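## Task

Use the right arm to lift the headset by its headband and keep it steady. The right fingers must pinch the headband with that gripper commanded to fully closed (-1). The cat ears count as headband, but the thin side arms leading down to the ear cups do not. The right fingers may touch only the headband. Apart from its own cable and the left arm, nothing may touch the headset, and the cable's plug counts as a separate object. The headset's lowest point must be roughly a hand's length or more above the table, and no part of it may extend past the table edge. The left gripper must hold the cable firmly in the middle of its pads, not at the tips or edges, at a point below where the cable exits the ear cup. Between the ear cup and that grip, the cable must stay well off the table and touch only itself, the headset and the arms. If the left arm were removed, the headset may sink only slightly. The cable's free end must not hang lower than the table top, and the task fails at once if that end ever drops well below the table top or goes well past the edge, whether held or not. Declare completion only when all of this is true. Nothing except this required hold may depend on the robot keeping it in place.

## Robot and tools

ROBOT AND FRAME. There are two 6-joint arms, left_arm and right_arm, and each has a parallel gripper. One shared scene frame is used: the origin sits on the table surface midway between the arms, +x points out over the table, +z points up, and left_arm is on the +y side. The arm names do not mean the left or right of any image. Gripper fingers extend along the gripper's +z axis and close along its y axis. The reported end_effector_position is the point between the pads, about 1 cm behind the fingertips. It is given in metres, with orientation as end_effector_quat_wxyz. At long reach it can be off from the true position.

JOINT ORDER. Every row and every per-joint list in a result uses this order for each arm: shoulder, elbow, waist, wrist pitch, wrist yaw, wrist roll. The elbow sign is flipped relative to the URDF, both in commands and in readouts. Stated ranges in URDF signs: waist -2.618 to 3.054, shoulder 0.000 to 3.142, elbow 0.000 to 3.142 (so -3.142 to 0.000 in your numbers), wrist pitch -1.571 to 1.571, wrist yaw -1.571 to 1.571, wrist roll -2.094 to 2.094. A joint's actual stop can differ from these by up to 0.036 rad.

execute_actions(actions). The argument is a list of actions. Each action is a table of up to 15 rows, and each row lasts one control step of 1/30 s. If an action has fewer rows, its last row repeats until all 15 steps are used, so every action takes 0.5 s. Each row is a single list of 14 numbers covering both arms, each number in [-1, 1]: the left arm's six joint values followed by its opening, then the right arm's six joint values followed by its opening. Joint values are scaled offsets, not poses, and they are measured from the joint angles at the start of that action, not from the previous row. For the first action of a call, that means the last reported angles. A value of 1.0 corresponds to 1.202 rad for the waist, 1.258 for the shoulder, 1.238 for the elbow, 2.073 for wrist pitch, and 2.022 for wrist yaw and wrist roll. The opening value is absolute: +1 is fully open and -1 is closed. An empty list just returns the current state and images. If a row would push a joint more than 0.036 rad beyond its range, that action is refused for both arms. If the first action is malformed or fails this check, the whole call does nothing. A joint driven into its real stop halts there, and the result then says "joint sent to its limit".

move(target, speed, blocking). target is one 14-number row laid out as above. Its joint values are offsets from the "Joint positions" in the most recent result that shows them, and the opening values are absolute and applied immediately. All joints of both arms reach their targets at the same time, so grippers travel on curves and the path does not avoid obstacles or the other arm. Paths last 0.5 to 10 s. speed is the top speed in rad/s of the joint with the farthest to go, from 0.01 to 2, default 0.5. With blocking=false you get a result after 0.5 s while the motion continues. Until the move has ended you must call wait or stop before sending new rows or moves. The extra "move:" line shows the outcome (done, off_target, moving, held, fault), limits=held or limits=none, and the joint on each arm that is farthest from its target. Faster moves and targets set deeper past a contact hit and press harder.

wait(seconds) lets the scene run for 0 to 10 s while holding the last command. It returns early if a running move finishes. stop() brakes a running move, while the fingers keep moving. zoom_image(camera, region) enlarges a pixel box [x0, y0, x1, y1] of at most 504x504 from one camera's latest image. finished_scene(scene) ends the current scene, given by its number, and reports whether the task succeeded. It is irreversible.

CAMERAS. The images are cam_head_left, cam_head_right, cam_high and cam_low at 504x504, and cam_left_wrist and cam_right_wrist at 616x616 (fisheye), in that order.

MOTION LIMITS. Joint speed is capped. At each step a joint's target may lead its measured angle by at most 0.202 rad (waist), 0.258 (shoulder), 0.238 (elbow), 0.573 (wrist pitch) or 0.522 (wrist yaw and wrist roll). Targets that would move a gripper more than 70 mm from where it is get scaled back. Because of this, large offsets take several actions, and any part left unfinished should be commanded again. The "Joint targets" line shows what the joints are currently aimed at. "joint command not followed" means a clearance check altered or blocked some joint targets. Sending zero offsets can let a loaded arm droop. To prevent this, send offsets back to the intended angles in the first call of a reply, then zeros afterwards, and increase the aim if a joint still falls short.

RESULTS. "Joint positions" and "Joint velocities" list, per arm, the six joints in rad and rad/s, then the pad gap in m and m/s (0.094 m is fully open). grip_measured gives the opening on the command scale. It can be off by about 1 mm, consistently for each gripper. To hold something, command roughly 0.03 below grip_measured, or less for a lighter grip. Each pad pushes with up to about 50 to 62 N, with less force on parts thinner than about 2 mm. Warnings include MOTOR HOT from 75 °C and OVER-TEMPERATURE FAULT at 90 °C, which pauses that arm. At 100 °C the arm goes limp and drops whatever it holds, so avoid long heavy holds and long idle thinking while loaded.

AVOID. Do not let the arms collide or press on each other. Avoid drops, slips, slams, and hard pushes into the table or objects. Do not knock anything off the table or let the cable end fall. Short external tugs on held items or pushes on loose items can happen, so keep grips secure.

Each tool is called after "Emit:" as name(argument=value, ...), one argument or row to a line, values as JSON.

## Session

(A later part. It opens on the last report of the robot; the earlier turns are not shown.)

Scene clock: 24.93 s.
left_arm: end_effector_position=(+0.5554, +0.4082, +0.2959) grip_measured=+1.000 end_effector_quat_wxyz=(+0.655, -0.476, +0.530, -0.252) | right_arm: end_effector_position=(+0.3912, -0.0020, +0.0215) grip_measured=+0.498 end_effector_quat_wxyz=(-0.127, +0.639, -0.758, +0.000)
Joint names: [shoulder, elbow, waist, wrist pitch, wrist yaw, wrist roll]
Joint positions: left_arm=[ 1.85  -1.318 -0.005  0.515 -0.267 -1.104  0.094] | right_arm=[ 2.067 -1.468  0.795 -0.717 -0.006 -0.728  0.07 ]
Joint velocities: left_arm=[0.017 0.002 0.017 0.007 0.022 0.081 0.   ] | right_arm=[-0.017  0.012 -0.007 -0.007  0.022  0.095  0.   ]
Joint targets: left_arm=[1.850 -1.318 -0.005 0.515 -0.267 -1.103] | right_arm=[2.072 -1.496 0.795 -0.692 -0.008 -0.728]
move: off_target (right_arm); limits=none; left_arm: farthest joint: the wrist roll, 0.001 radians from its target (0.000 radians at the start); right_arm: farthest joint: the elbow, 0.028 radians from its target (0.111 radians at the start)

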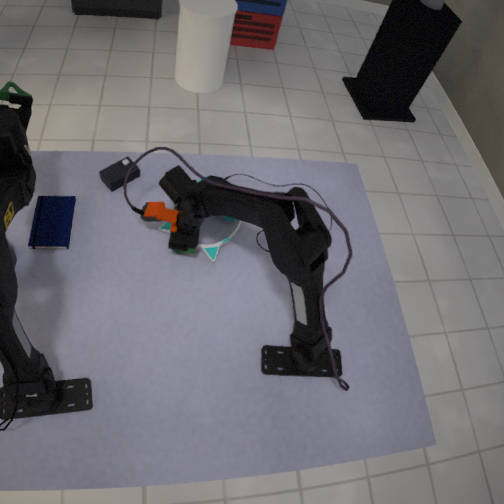

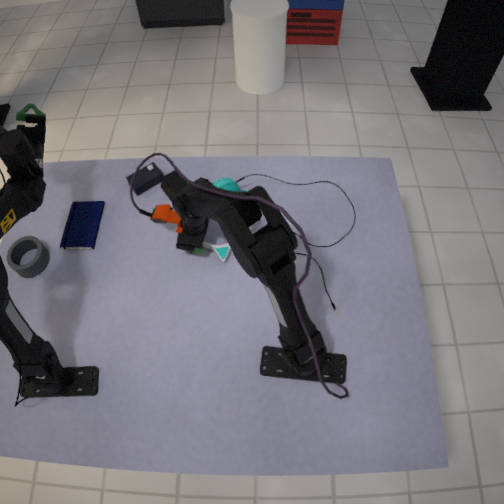

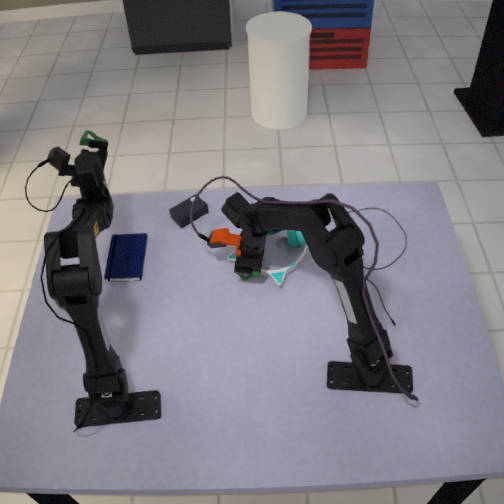

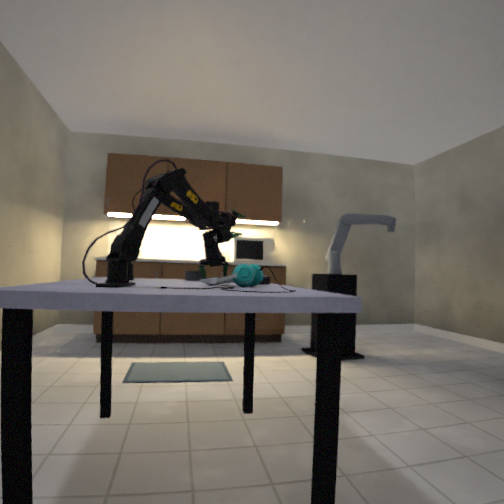

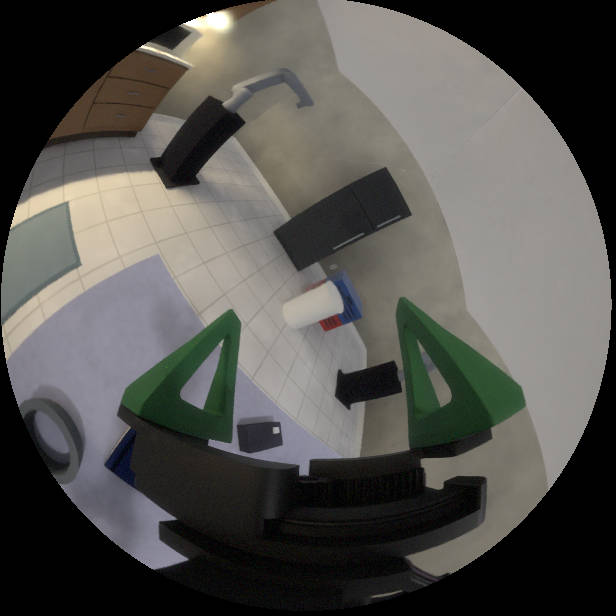

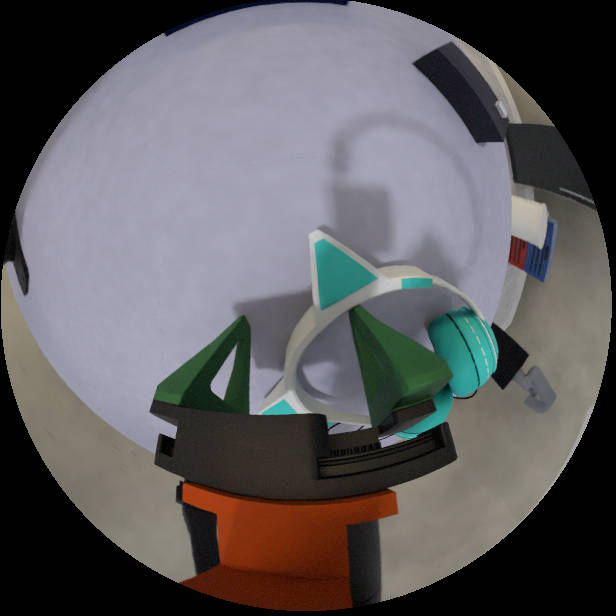

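Emit:
move(
  target=[0,0,0,0,0,0,1,0.012,-0.02,-0.035,0,0,0.03,0.5],
  speed=0.2,
)

Emit:
move(
  target=[0,0,0,0,0,0,1,0,-0.02,0,0,0,0,-1],
)

Emit:
move(
  target=[0,0,0,0,0,0,1,-0.45,-0.05,0,-0.15,0,0,-1],
  speed=0.3,
)

Scene clock: 29.77 s.
left_arm: end_effector_position=(+0.5554, +0.4082, +0.2959) grip_measured=+1.000 end_effector_quat_wxyz=(+0.655, -0.476, +0.530, -0.252) | right_arm: end_effector_position=(+0.3987, -0.0123, +0.0202) grip_measured=+0.498 end_effector_quat_wxyz=(+0.125, -0.607, +0.784, +0.004)
Joint names: [shoulder, elbow, waist, wrist pitch, wrist yaw, wrist roll]
Joint positions: left_arm=[ 1.85  -1.318 -0.005  0.515 -0.267 -1.104  0.094] | right_arm=[ 2.07  -1.468  0.764 -0.718 -0.012 -0.675  0.07 ]
Joint velocities: left_arm=[-0.007  0.007 -0.007 -0.051 -0.095 -0.022  0.   ] | right_arm=[-0.002  0.007  0.007 -0.022 -0.037  0.022  0.001]
Joint targets: left_arm=[1.850 -1.318 -0.005 0.515 -0.267 -1.104] | right_arm=[2.082 -1.493 0.753 -0.717 -0.006 -0.668]
move: off_target (right_arm); limits=none; left_arm: farthest joint: the waist, 0.000 radians from its target (0.000 radians at the start); right_arm: farthest joint: the elbow, 0.025 radians from its target (0.025 radians at the start)

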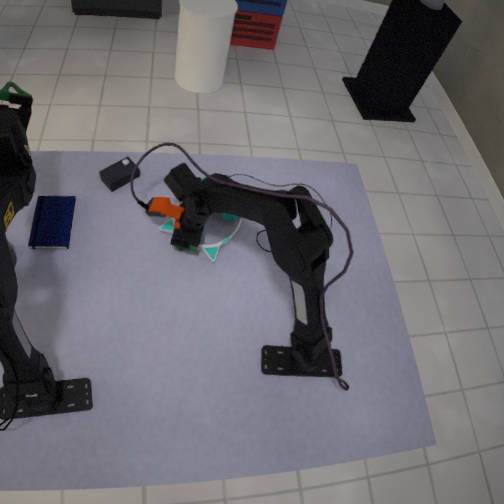

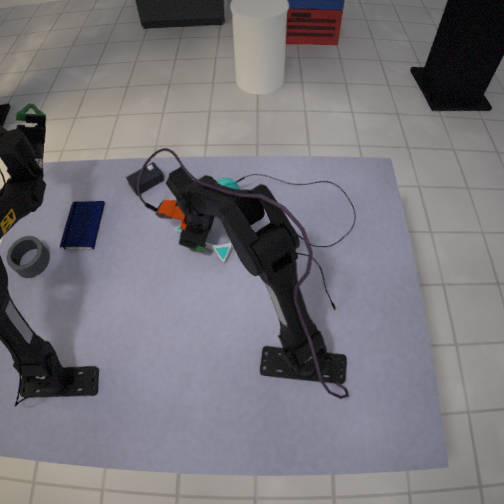

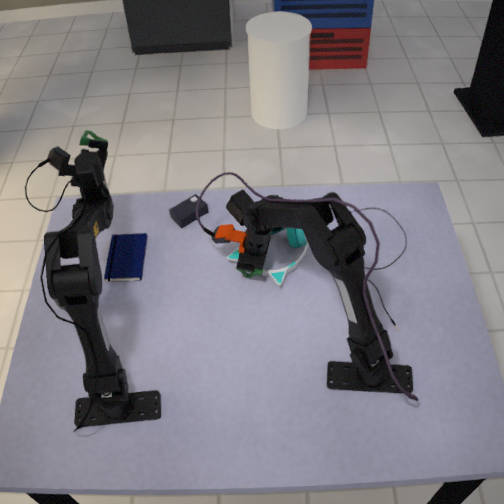

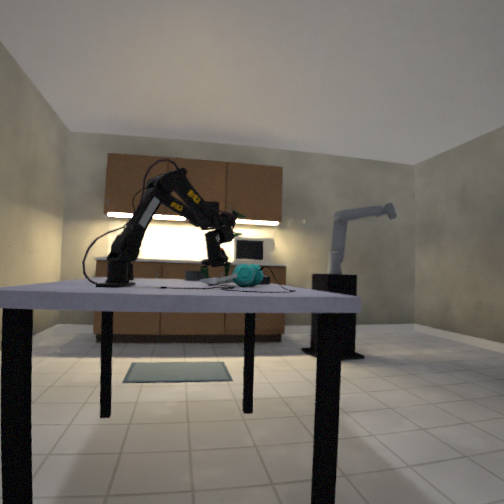

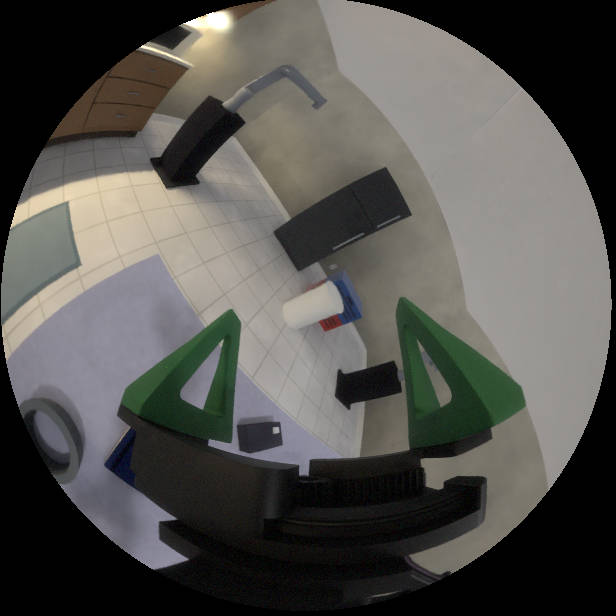

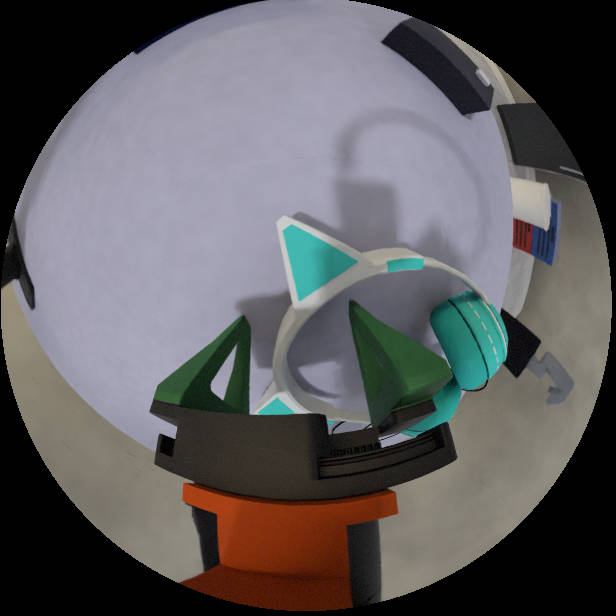

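Scene clock: 30.47 s.
left_arm: end_effector_position=(+0.5554, +0.4082, +0.2959) grip_measured=+1.000 end_effector_quat_wxyz=(+0.655, -0.476, +0.530, -0.252) | right_arm: end_effector_position=(+0.3986, -0.0120, +0.0196) grip_measured=-0.825 end_effector_quat_wxyz=(+0.125, -0.608, +0.784, +0.005)
Joint names: [shoulder, elbow, waist, wrist pitch, wrist yaw, wrist roll]
Joint positions: left_arm=[ 1.85  -1.318 -0.005  0.515 -0.267 -1.105  0.094] | right_arm=[ 2.072 -1.468  0.764 -0.717 -0.015 -0.676  0.008]
Joint velocities: left_arm=[-0.012  0.002 -0.007 -0.051  0.007 -0.051  0.   ] | right_arm=[-0.002  0.017  0.002  0.037  0.037 -0.051 -0.002]
Joint targets: left_arm=[1.850 -1.318 -0.005 0.515 -0.267 -1.104] | right_arm=[2.071 -1.493 0.764 -0.718 -0.012 -0.675]
move: off_target (right_arm); limits=none; left_arm: farthest joint: the wrist roll, 0.001 radians from its target (0.000 radians at the start); right_arm: farthest joint: the elbow, 0.025 radians from its target (0.025 radians at the start)

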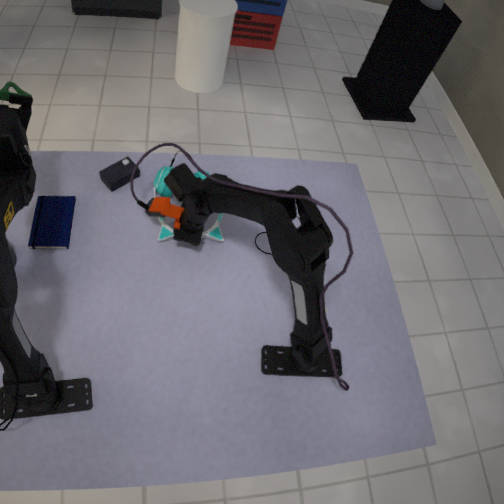

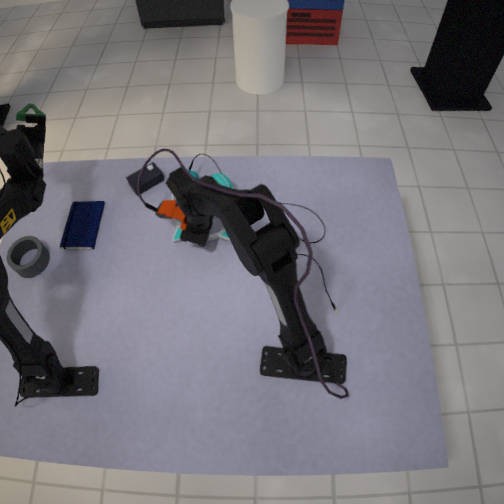

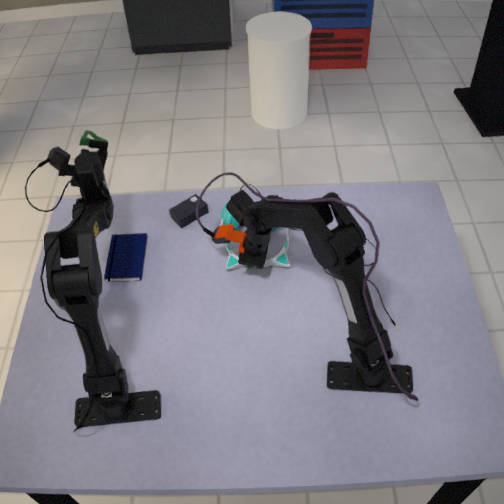

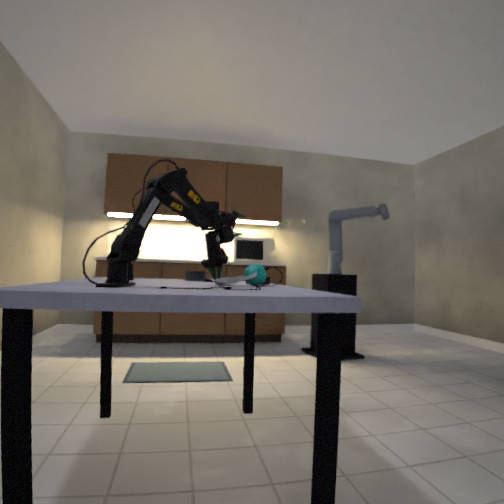

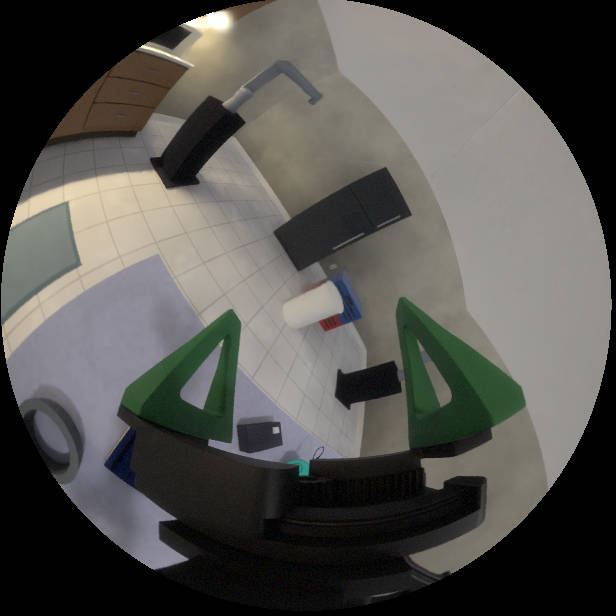

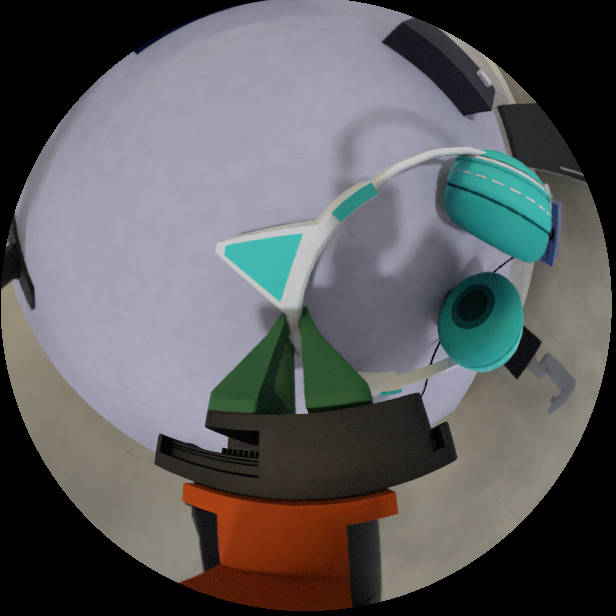

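Scene clock: 33.00 s.
left_arm: end_effector_position=(+0.5554, +0.4082, +0.2959) grip_measured=+1.000 end_effector_quat_wxyz=(+0.654, -0.476, +0.530, -0.253) | right_arm: end_effector_position=(+0.3343, -0.0578, +0.2050) grip_measured=-0.825 end_effector_quat_wxyz=(+0.217, -0.598, +0.772, +0.008)
Joint names: [shoulder, elbow, waist, wrist pitch, wrist yaw, wrist roll]
Joint positions: left_arm=[ 1.85  -1.318 -0.005  0.515 -0.267 -1.105  0.094] | right_arm=[ 1.541 -1.491  0.764 -1.083 -0.024 -0.673  0.008]
Joint velocities: left_arm=[-0.007  0.012 -0.002  0.007 -0.066  0.11   0.   ] | right_arm=[-0.002 -0.002 -0.002 -0.066  0.051 -0.022 -0.   ]
Joint targets: left_arm=[1.850 -1.318 -0.005 0.515 -0.267 -1.104] | right_arm=[1.506 -1.530 0.764 -1.027 -0.015 -0.676]
move: off_target (right_arm); limits=none; left_arm: farthest joint: the waist, 0.000 radians from its target (0.000 radians at the start); right_arm: farthest joint: the wrist pitch, 0.055 radians from its target (0.311 radians at the start)

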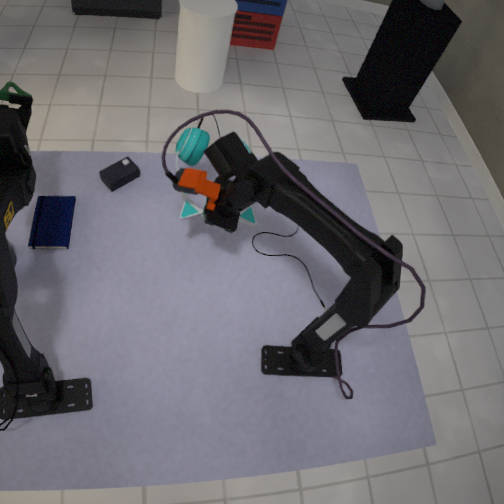

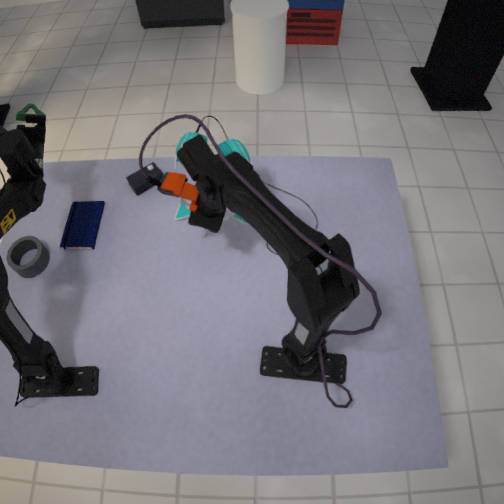

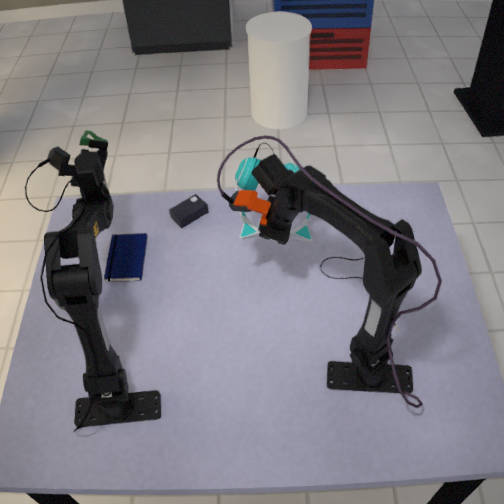

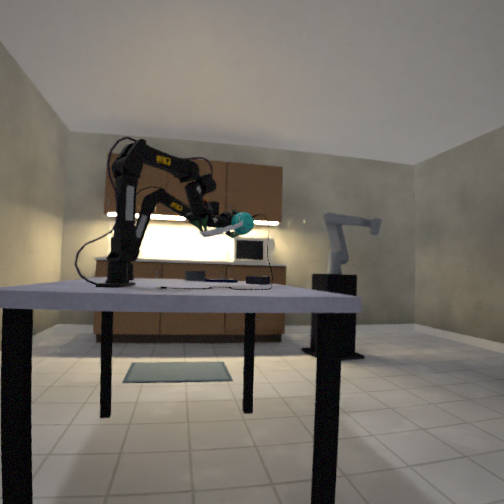

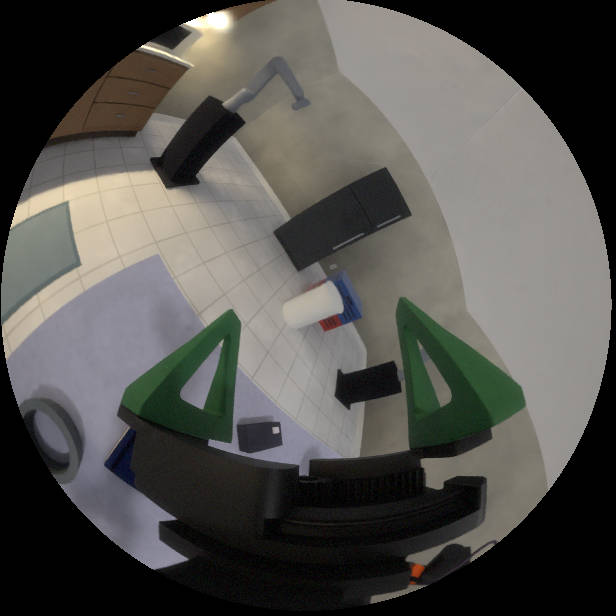

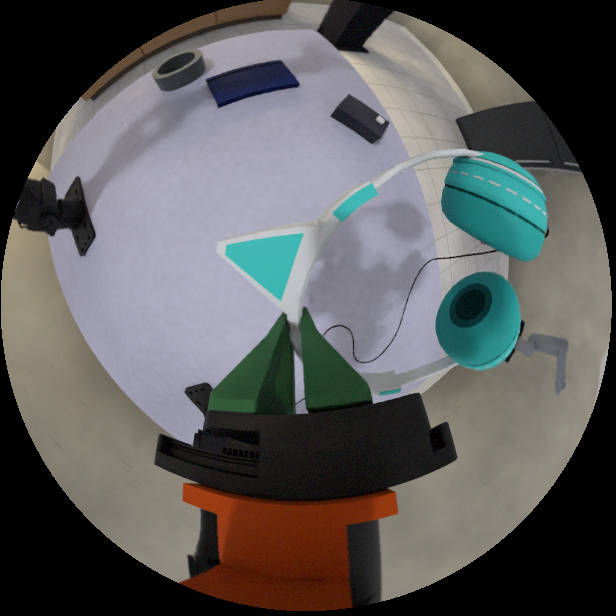

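Emit:
move(
  target=[-0.3,0.25,0,0,0.132,0.545,1,-0.1,-0.1,-0.1,0,0,-0.6,-1],
  speed=0.4,
)

Scene clock: 39.70 s.
left_arm: end_effector_position=(+0.4791, +0.3552, +0.3274) grip_measured=+1.000 end_effector_quat_wxyz=(+0.716, -0.041, +0.696, +0.034) | right_arm: end_effector_position=(+0.3488, -0.0986, +0.2554) grip_measured=-0.825 end_effector_quat_wxyz=(-0.211, +0.902, -0.339, +0.164)
Joint names: [shoulder, elbow, waist, wrist pitch, wrist yaw, wrist roll]
Joint positions: left_arm=[ 1.504 -1.018 -0.005  0.513 -0.009 -0.01   0.094] | right_arm=[ 1.456 -1.571  0.654 -1.145 -0.01  -1.89   0.008]
Joint velocities: left_arm=[ 0.007  0.002 -0.012 -0.007  0.081 -0.022  0.   ] | right_arm=[ 0.002 -0.022 -0.007 -0.007  0.007  0.007 -0.   ]
Joint targets: left_arm=[1.473 -1.009 -0.005 0.515 0.000 -0.003] | right_arm=[1.415 -1.615 0.644 -1.083 -0.024 -1.886]
move: off_target (left_arm, right_arm); limits=none; left_arm: farthest joint: the shoulder, 0.032 radians from its target (0.378 radians at the start); right_arm: farthest joint: the wrist pitch, 0.062 radians from its target (0.001 radians at the start)

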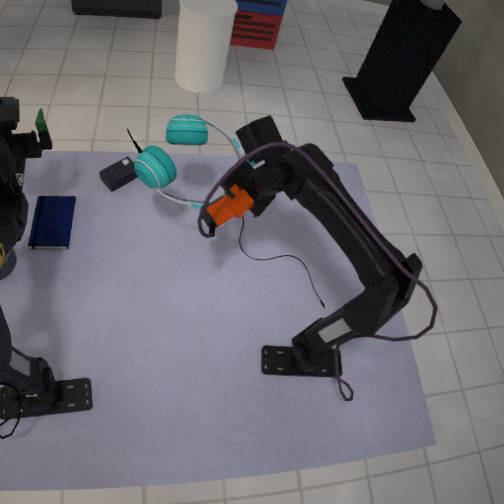

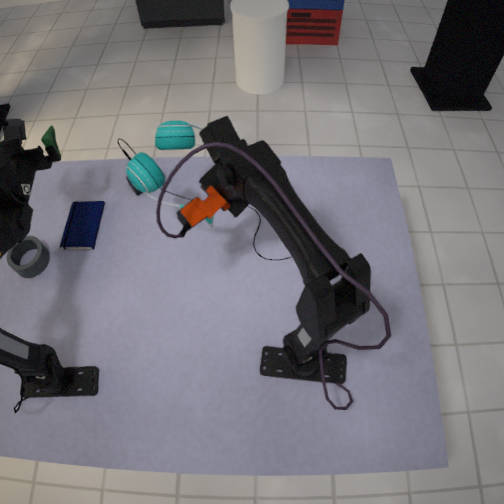

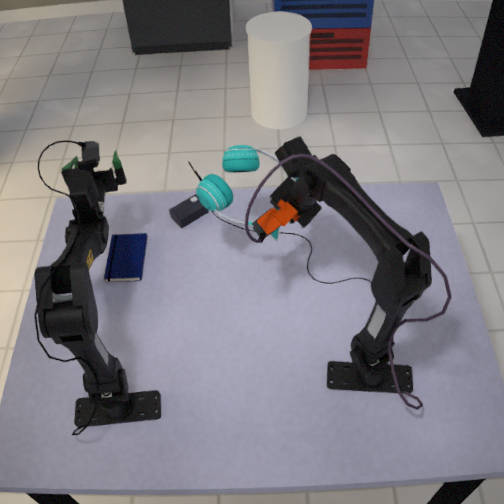

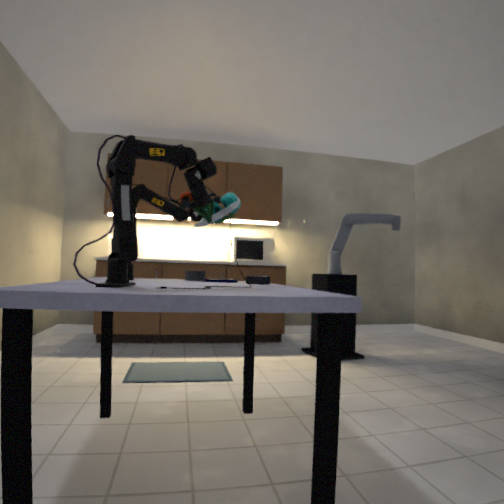

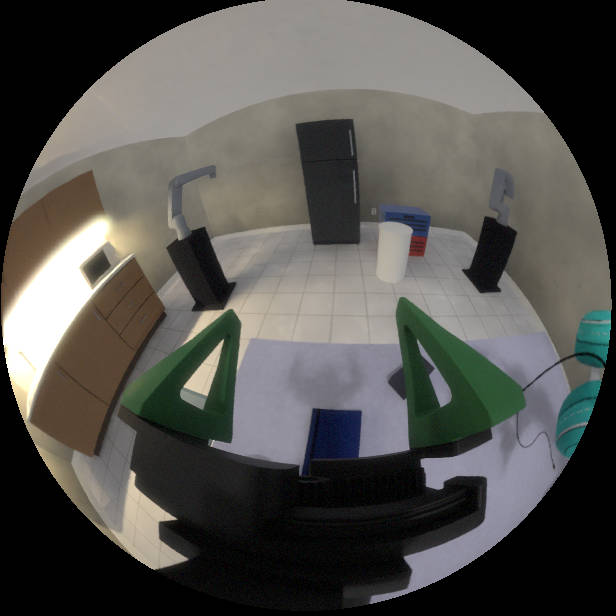

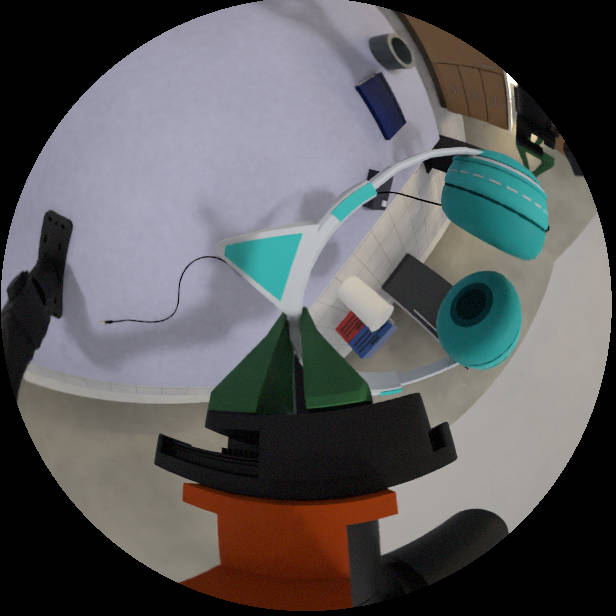

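Emit:
move(
  target=[-0.02,0.3,0,-0.03,0,0,1,-0.03,-0.035,0,0.03,0,0,-1],
)

Emit:
move(
  target=[-0.02,0,-0.37,0,0,0,1,0,0,0,0,0,0,-1],
)

Scene clock: 44.73 s.
left_arm: end_effector_position=(+0.4196, +0.3494, +0.1364) grip_measured=+1.000 end_effector_quat_wxyz=(+0.546, -0.047, +0.836, +0.028) | right_arm: end_effector_position=(+0.3462, -0.1030, +0.2510) grip_measured=-0.825 end_effector_quat_wxyz=(-0.197, +0.905, -0.339, +0.162)
Joint names: [shoulder, elbow, waist, wrist pitch, wrist yaw, wrist roll]
Joint positions: left_arm=[ 1.504 -0.647 -0.005  0.444 -0.009 -0.01   0.094] | right_arm=[ 1.456 -1.565  0.654 -1.163  0.003 -1.895  0.008]
Joint velocities: left_arm=[-0.017  0.002 -0.002 -0.022  0.022 -0.007  0.   ] | right_arm=[-0.002  0.012 -0.012  0.022  0.007  0.037  0.001]
Joint targets: left_arm=[1.479 -0.647 -0.005 0.451 -0.009 -0.011] | right_arm=[1.419 -1.614 0.654 -1.083 -0.010 -1.890]
move: off_target (left_arm, right_arm); limits=none; left_arm: farthest joint: the shoulder, 0.025 radians from its target (0.025 radians at the start); right_arm: farthest joint: the wrist pitch, 0.080 radians from its target (0.063 radians at the start)

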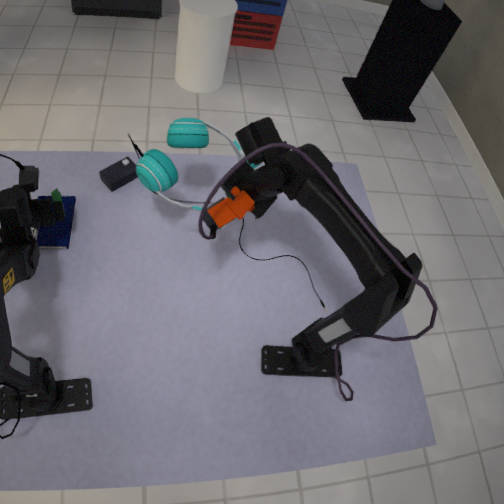

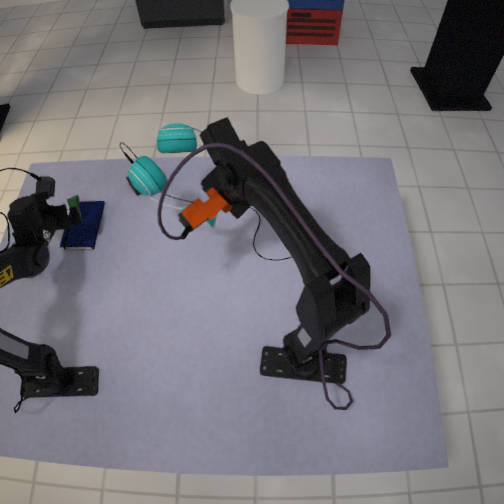

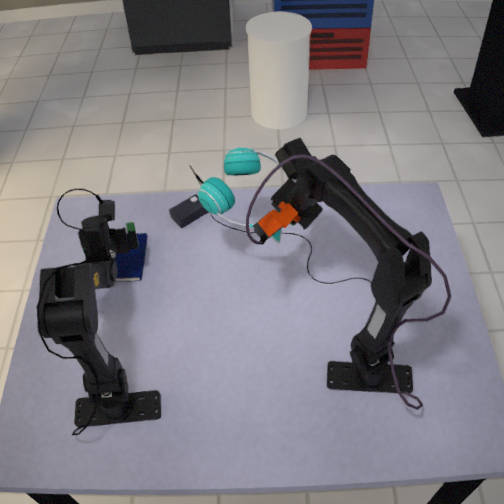

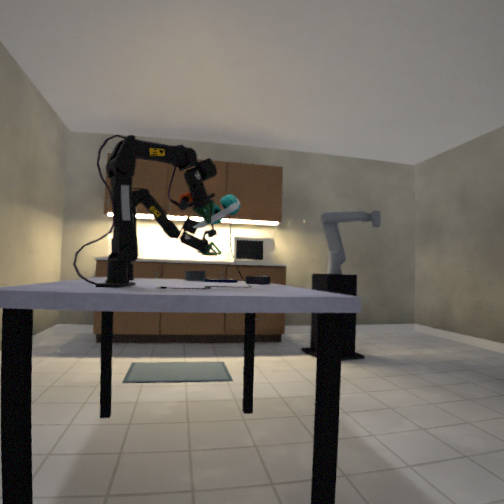

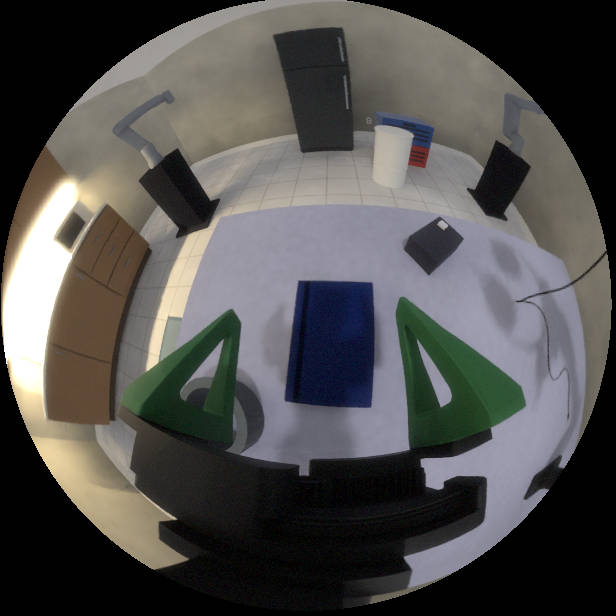

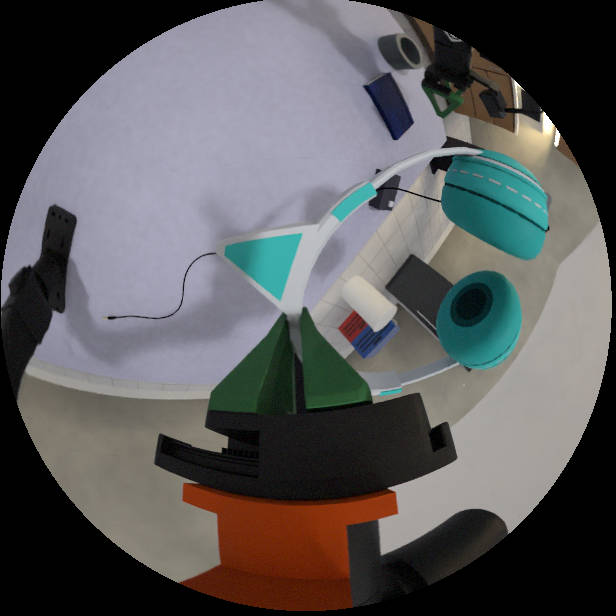

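Scene clock: 46.00 s.
left_arm: end_effector_position=(+0.3977, +0.1613, +0.1364) grip_measured=+1.000 end_effector_quat_wxyz=(+0.539, +0.135, +0.826, -0.092) | right_arm: end_effector_position=(+0.3356, -0.1119, +0.2406) grip_measured=-0.825 end_effector_quat_wxyz=(-0.168, +0.913, -0.341, +0.147)
Joint names: [shoulder, elbow, waist, wrist pitch, wrist yaw, wrist roll]
Joint positions: left_arm=[ 1.504 -0.647 -0.444  0.444 -0.01  -0.01   0.094] | right_arm=[ 1.456 -1.553  0.654 -1.218  0.016 -1.899  0.008]
Joint velocities: left_arm=[-0.017  0.007 -0.002 -0.007  0.007  0.022  0.   ] | right_arm=[ 0.007 -0.002 -0.002 -0.066  0.051  0.037  0.002]
Joint targets: left_arm=[1.479 -0.647 -0.450 0.444 -0.009 -0.010] | right_arm=[1.456 -1.565 0.654 -1.163 0.003 -1.895]
move: off_target (left_arm, right_arm); limits=none; left_arm: farthest joint: the shoulder, 0.025 radians from its target (0.025 radians at the start); right_arm: farthest joint: the wrist pitch, 0.055 radians from its target (0.000 radians at the start)

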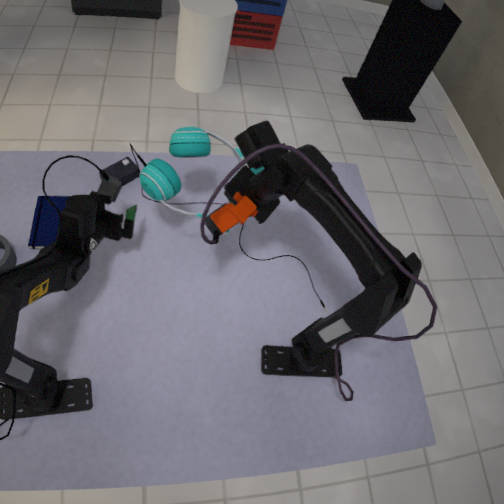

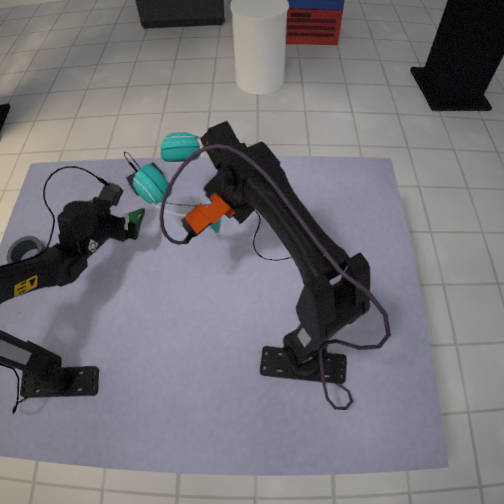

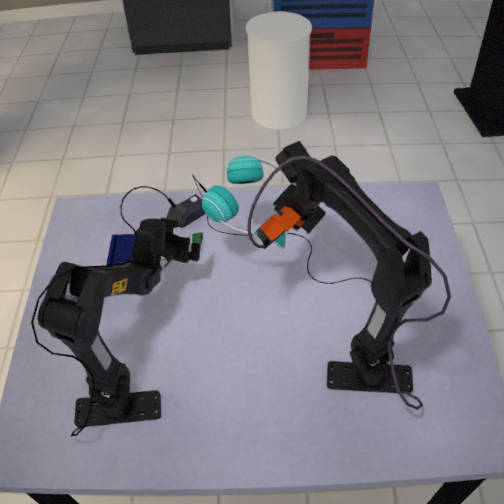

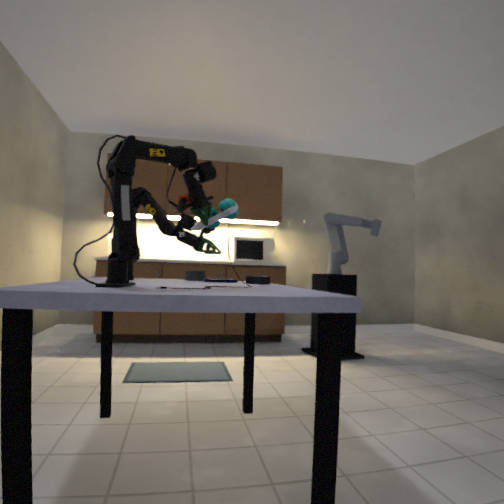

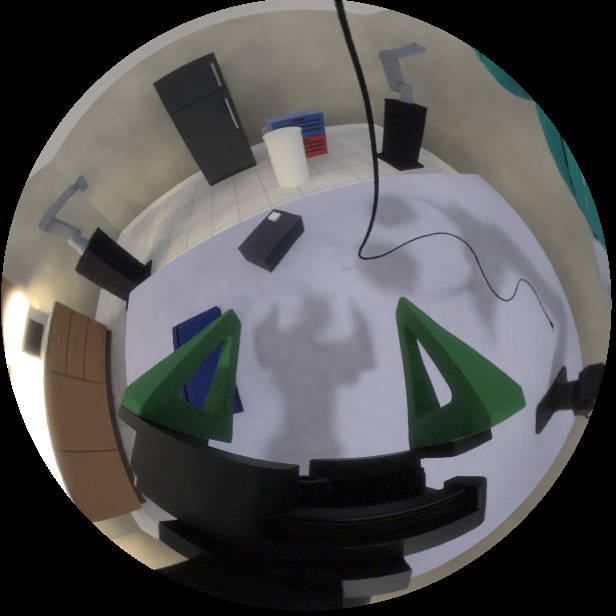

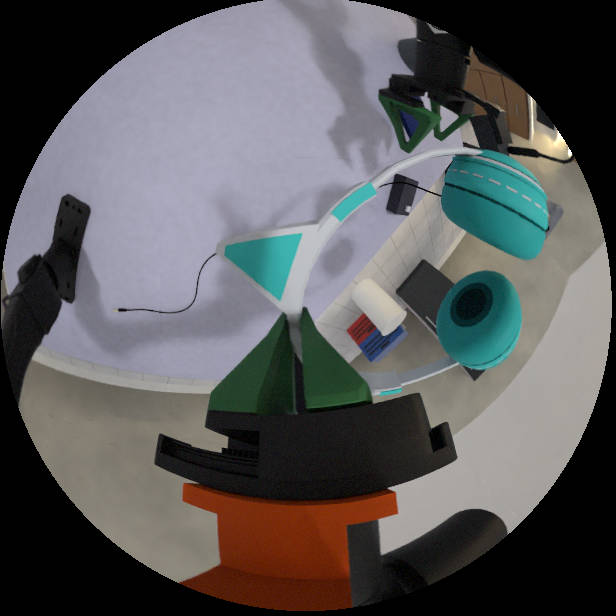

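Advance ~8 cm; raise right a bit.

Emit:
move(
  target=[0.18,-0.2,-0.05,0.06,0,0,1,-0.03,-0.12,0,0.04,0,0,-1],
  speed=0.3,
)

Scene clock: 49.37 s.
left_arm: end_effector_position=(+0.4512, +0.1163, +0.1568) grip_measured=+1.000 end_effector_quat_wxyz=(+0.576, +0.150, +0.795, -0.113) | right_arm: end_effector_position=(+0.3490, -0.1067, +0.2793) grip_measured=-0.825 end_effector_quat_wxyz=(-0.206, +0.900, -0.336, +0.187)
Joint names: [shoulder, elbow, waist, wrist pitch, wrist yaw, wrist roll]
Joint positions: left_arm=[ 1.721 -0.865 -0.493  0.541 -0.01  -0.01   0.094] | right_arm=[ 1.456 -1.661  0.654 -1.212  0.029 -1.905  0.008]
Joint velocities: left_arm=[-0.012 -0.007  0.002 -0.007 -0.037 -0.081  0.   ] | right_arm=[-0.012 -0.007  0.002 -0.11  -0.007 -0.007  0.001]
Joint targets: left_arm=[1.730 -0.895 -0.504 0.568 -0.010 -0.010] | right_arm=[1.419 -1.702 0.654 -1.135 0.016 -1.899]
move: off_target (left_arm, right_arm); limits=none; left_arm: farthest joint: the elbow, 0.029 radians from its target (0.247 radians at the start); right_arm: farthest joint: the wrist pitch, 0.077 radians from its target (0.083 radians at the start)

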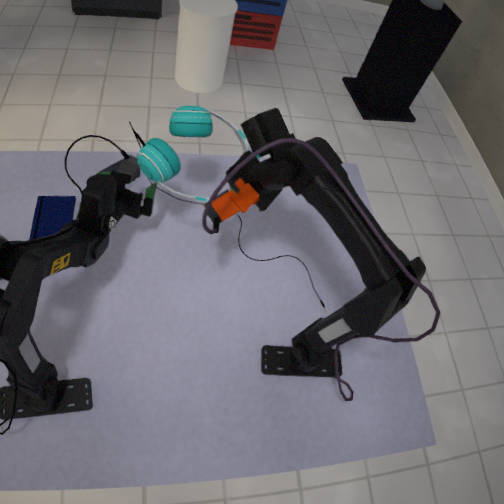

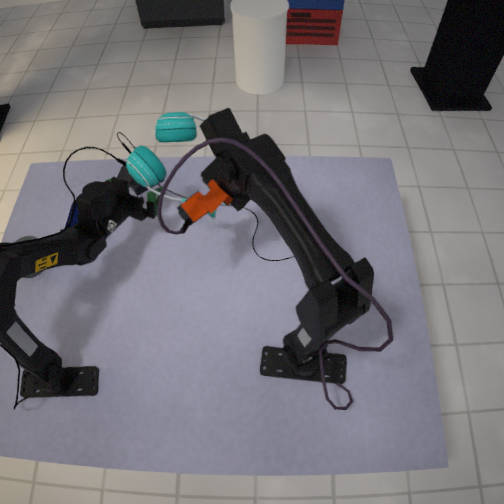

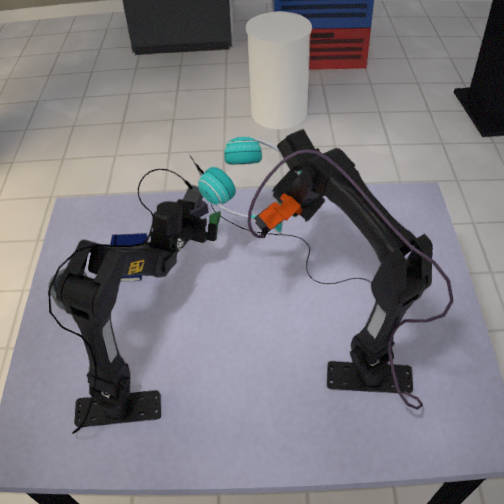

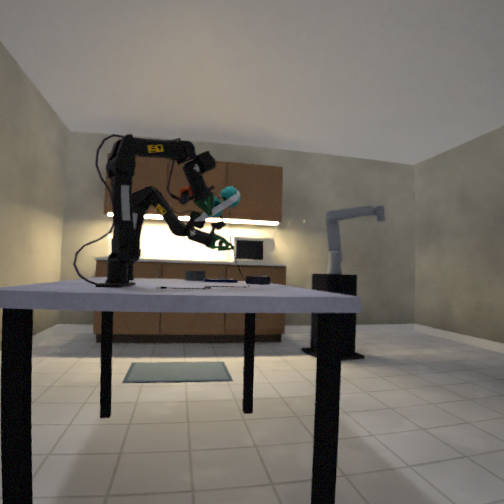

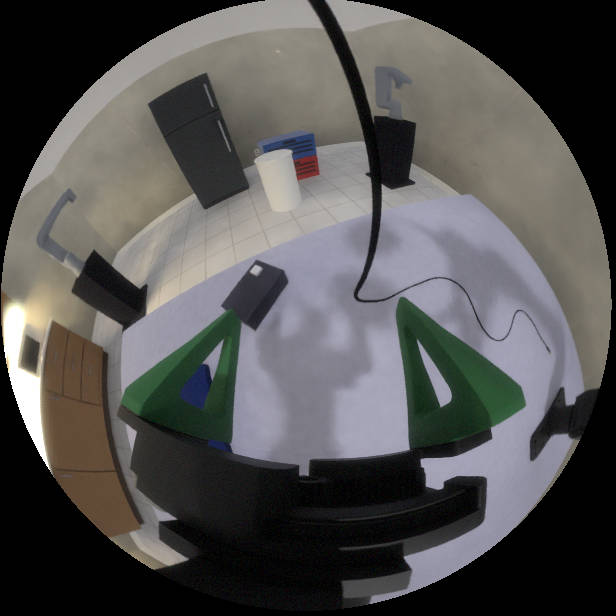

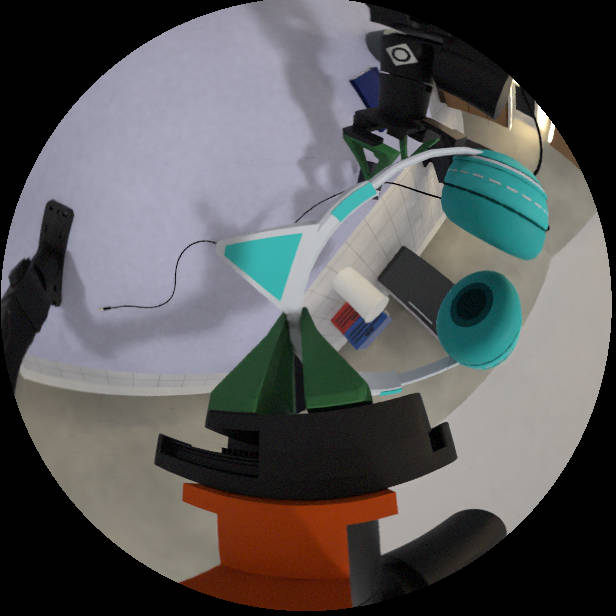

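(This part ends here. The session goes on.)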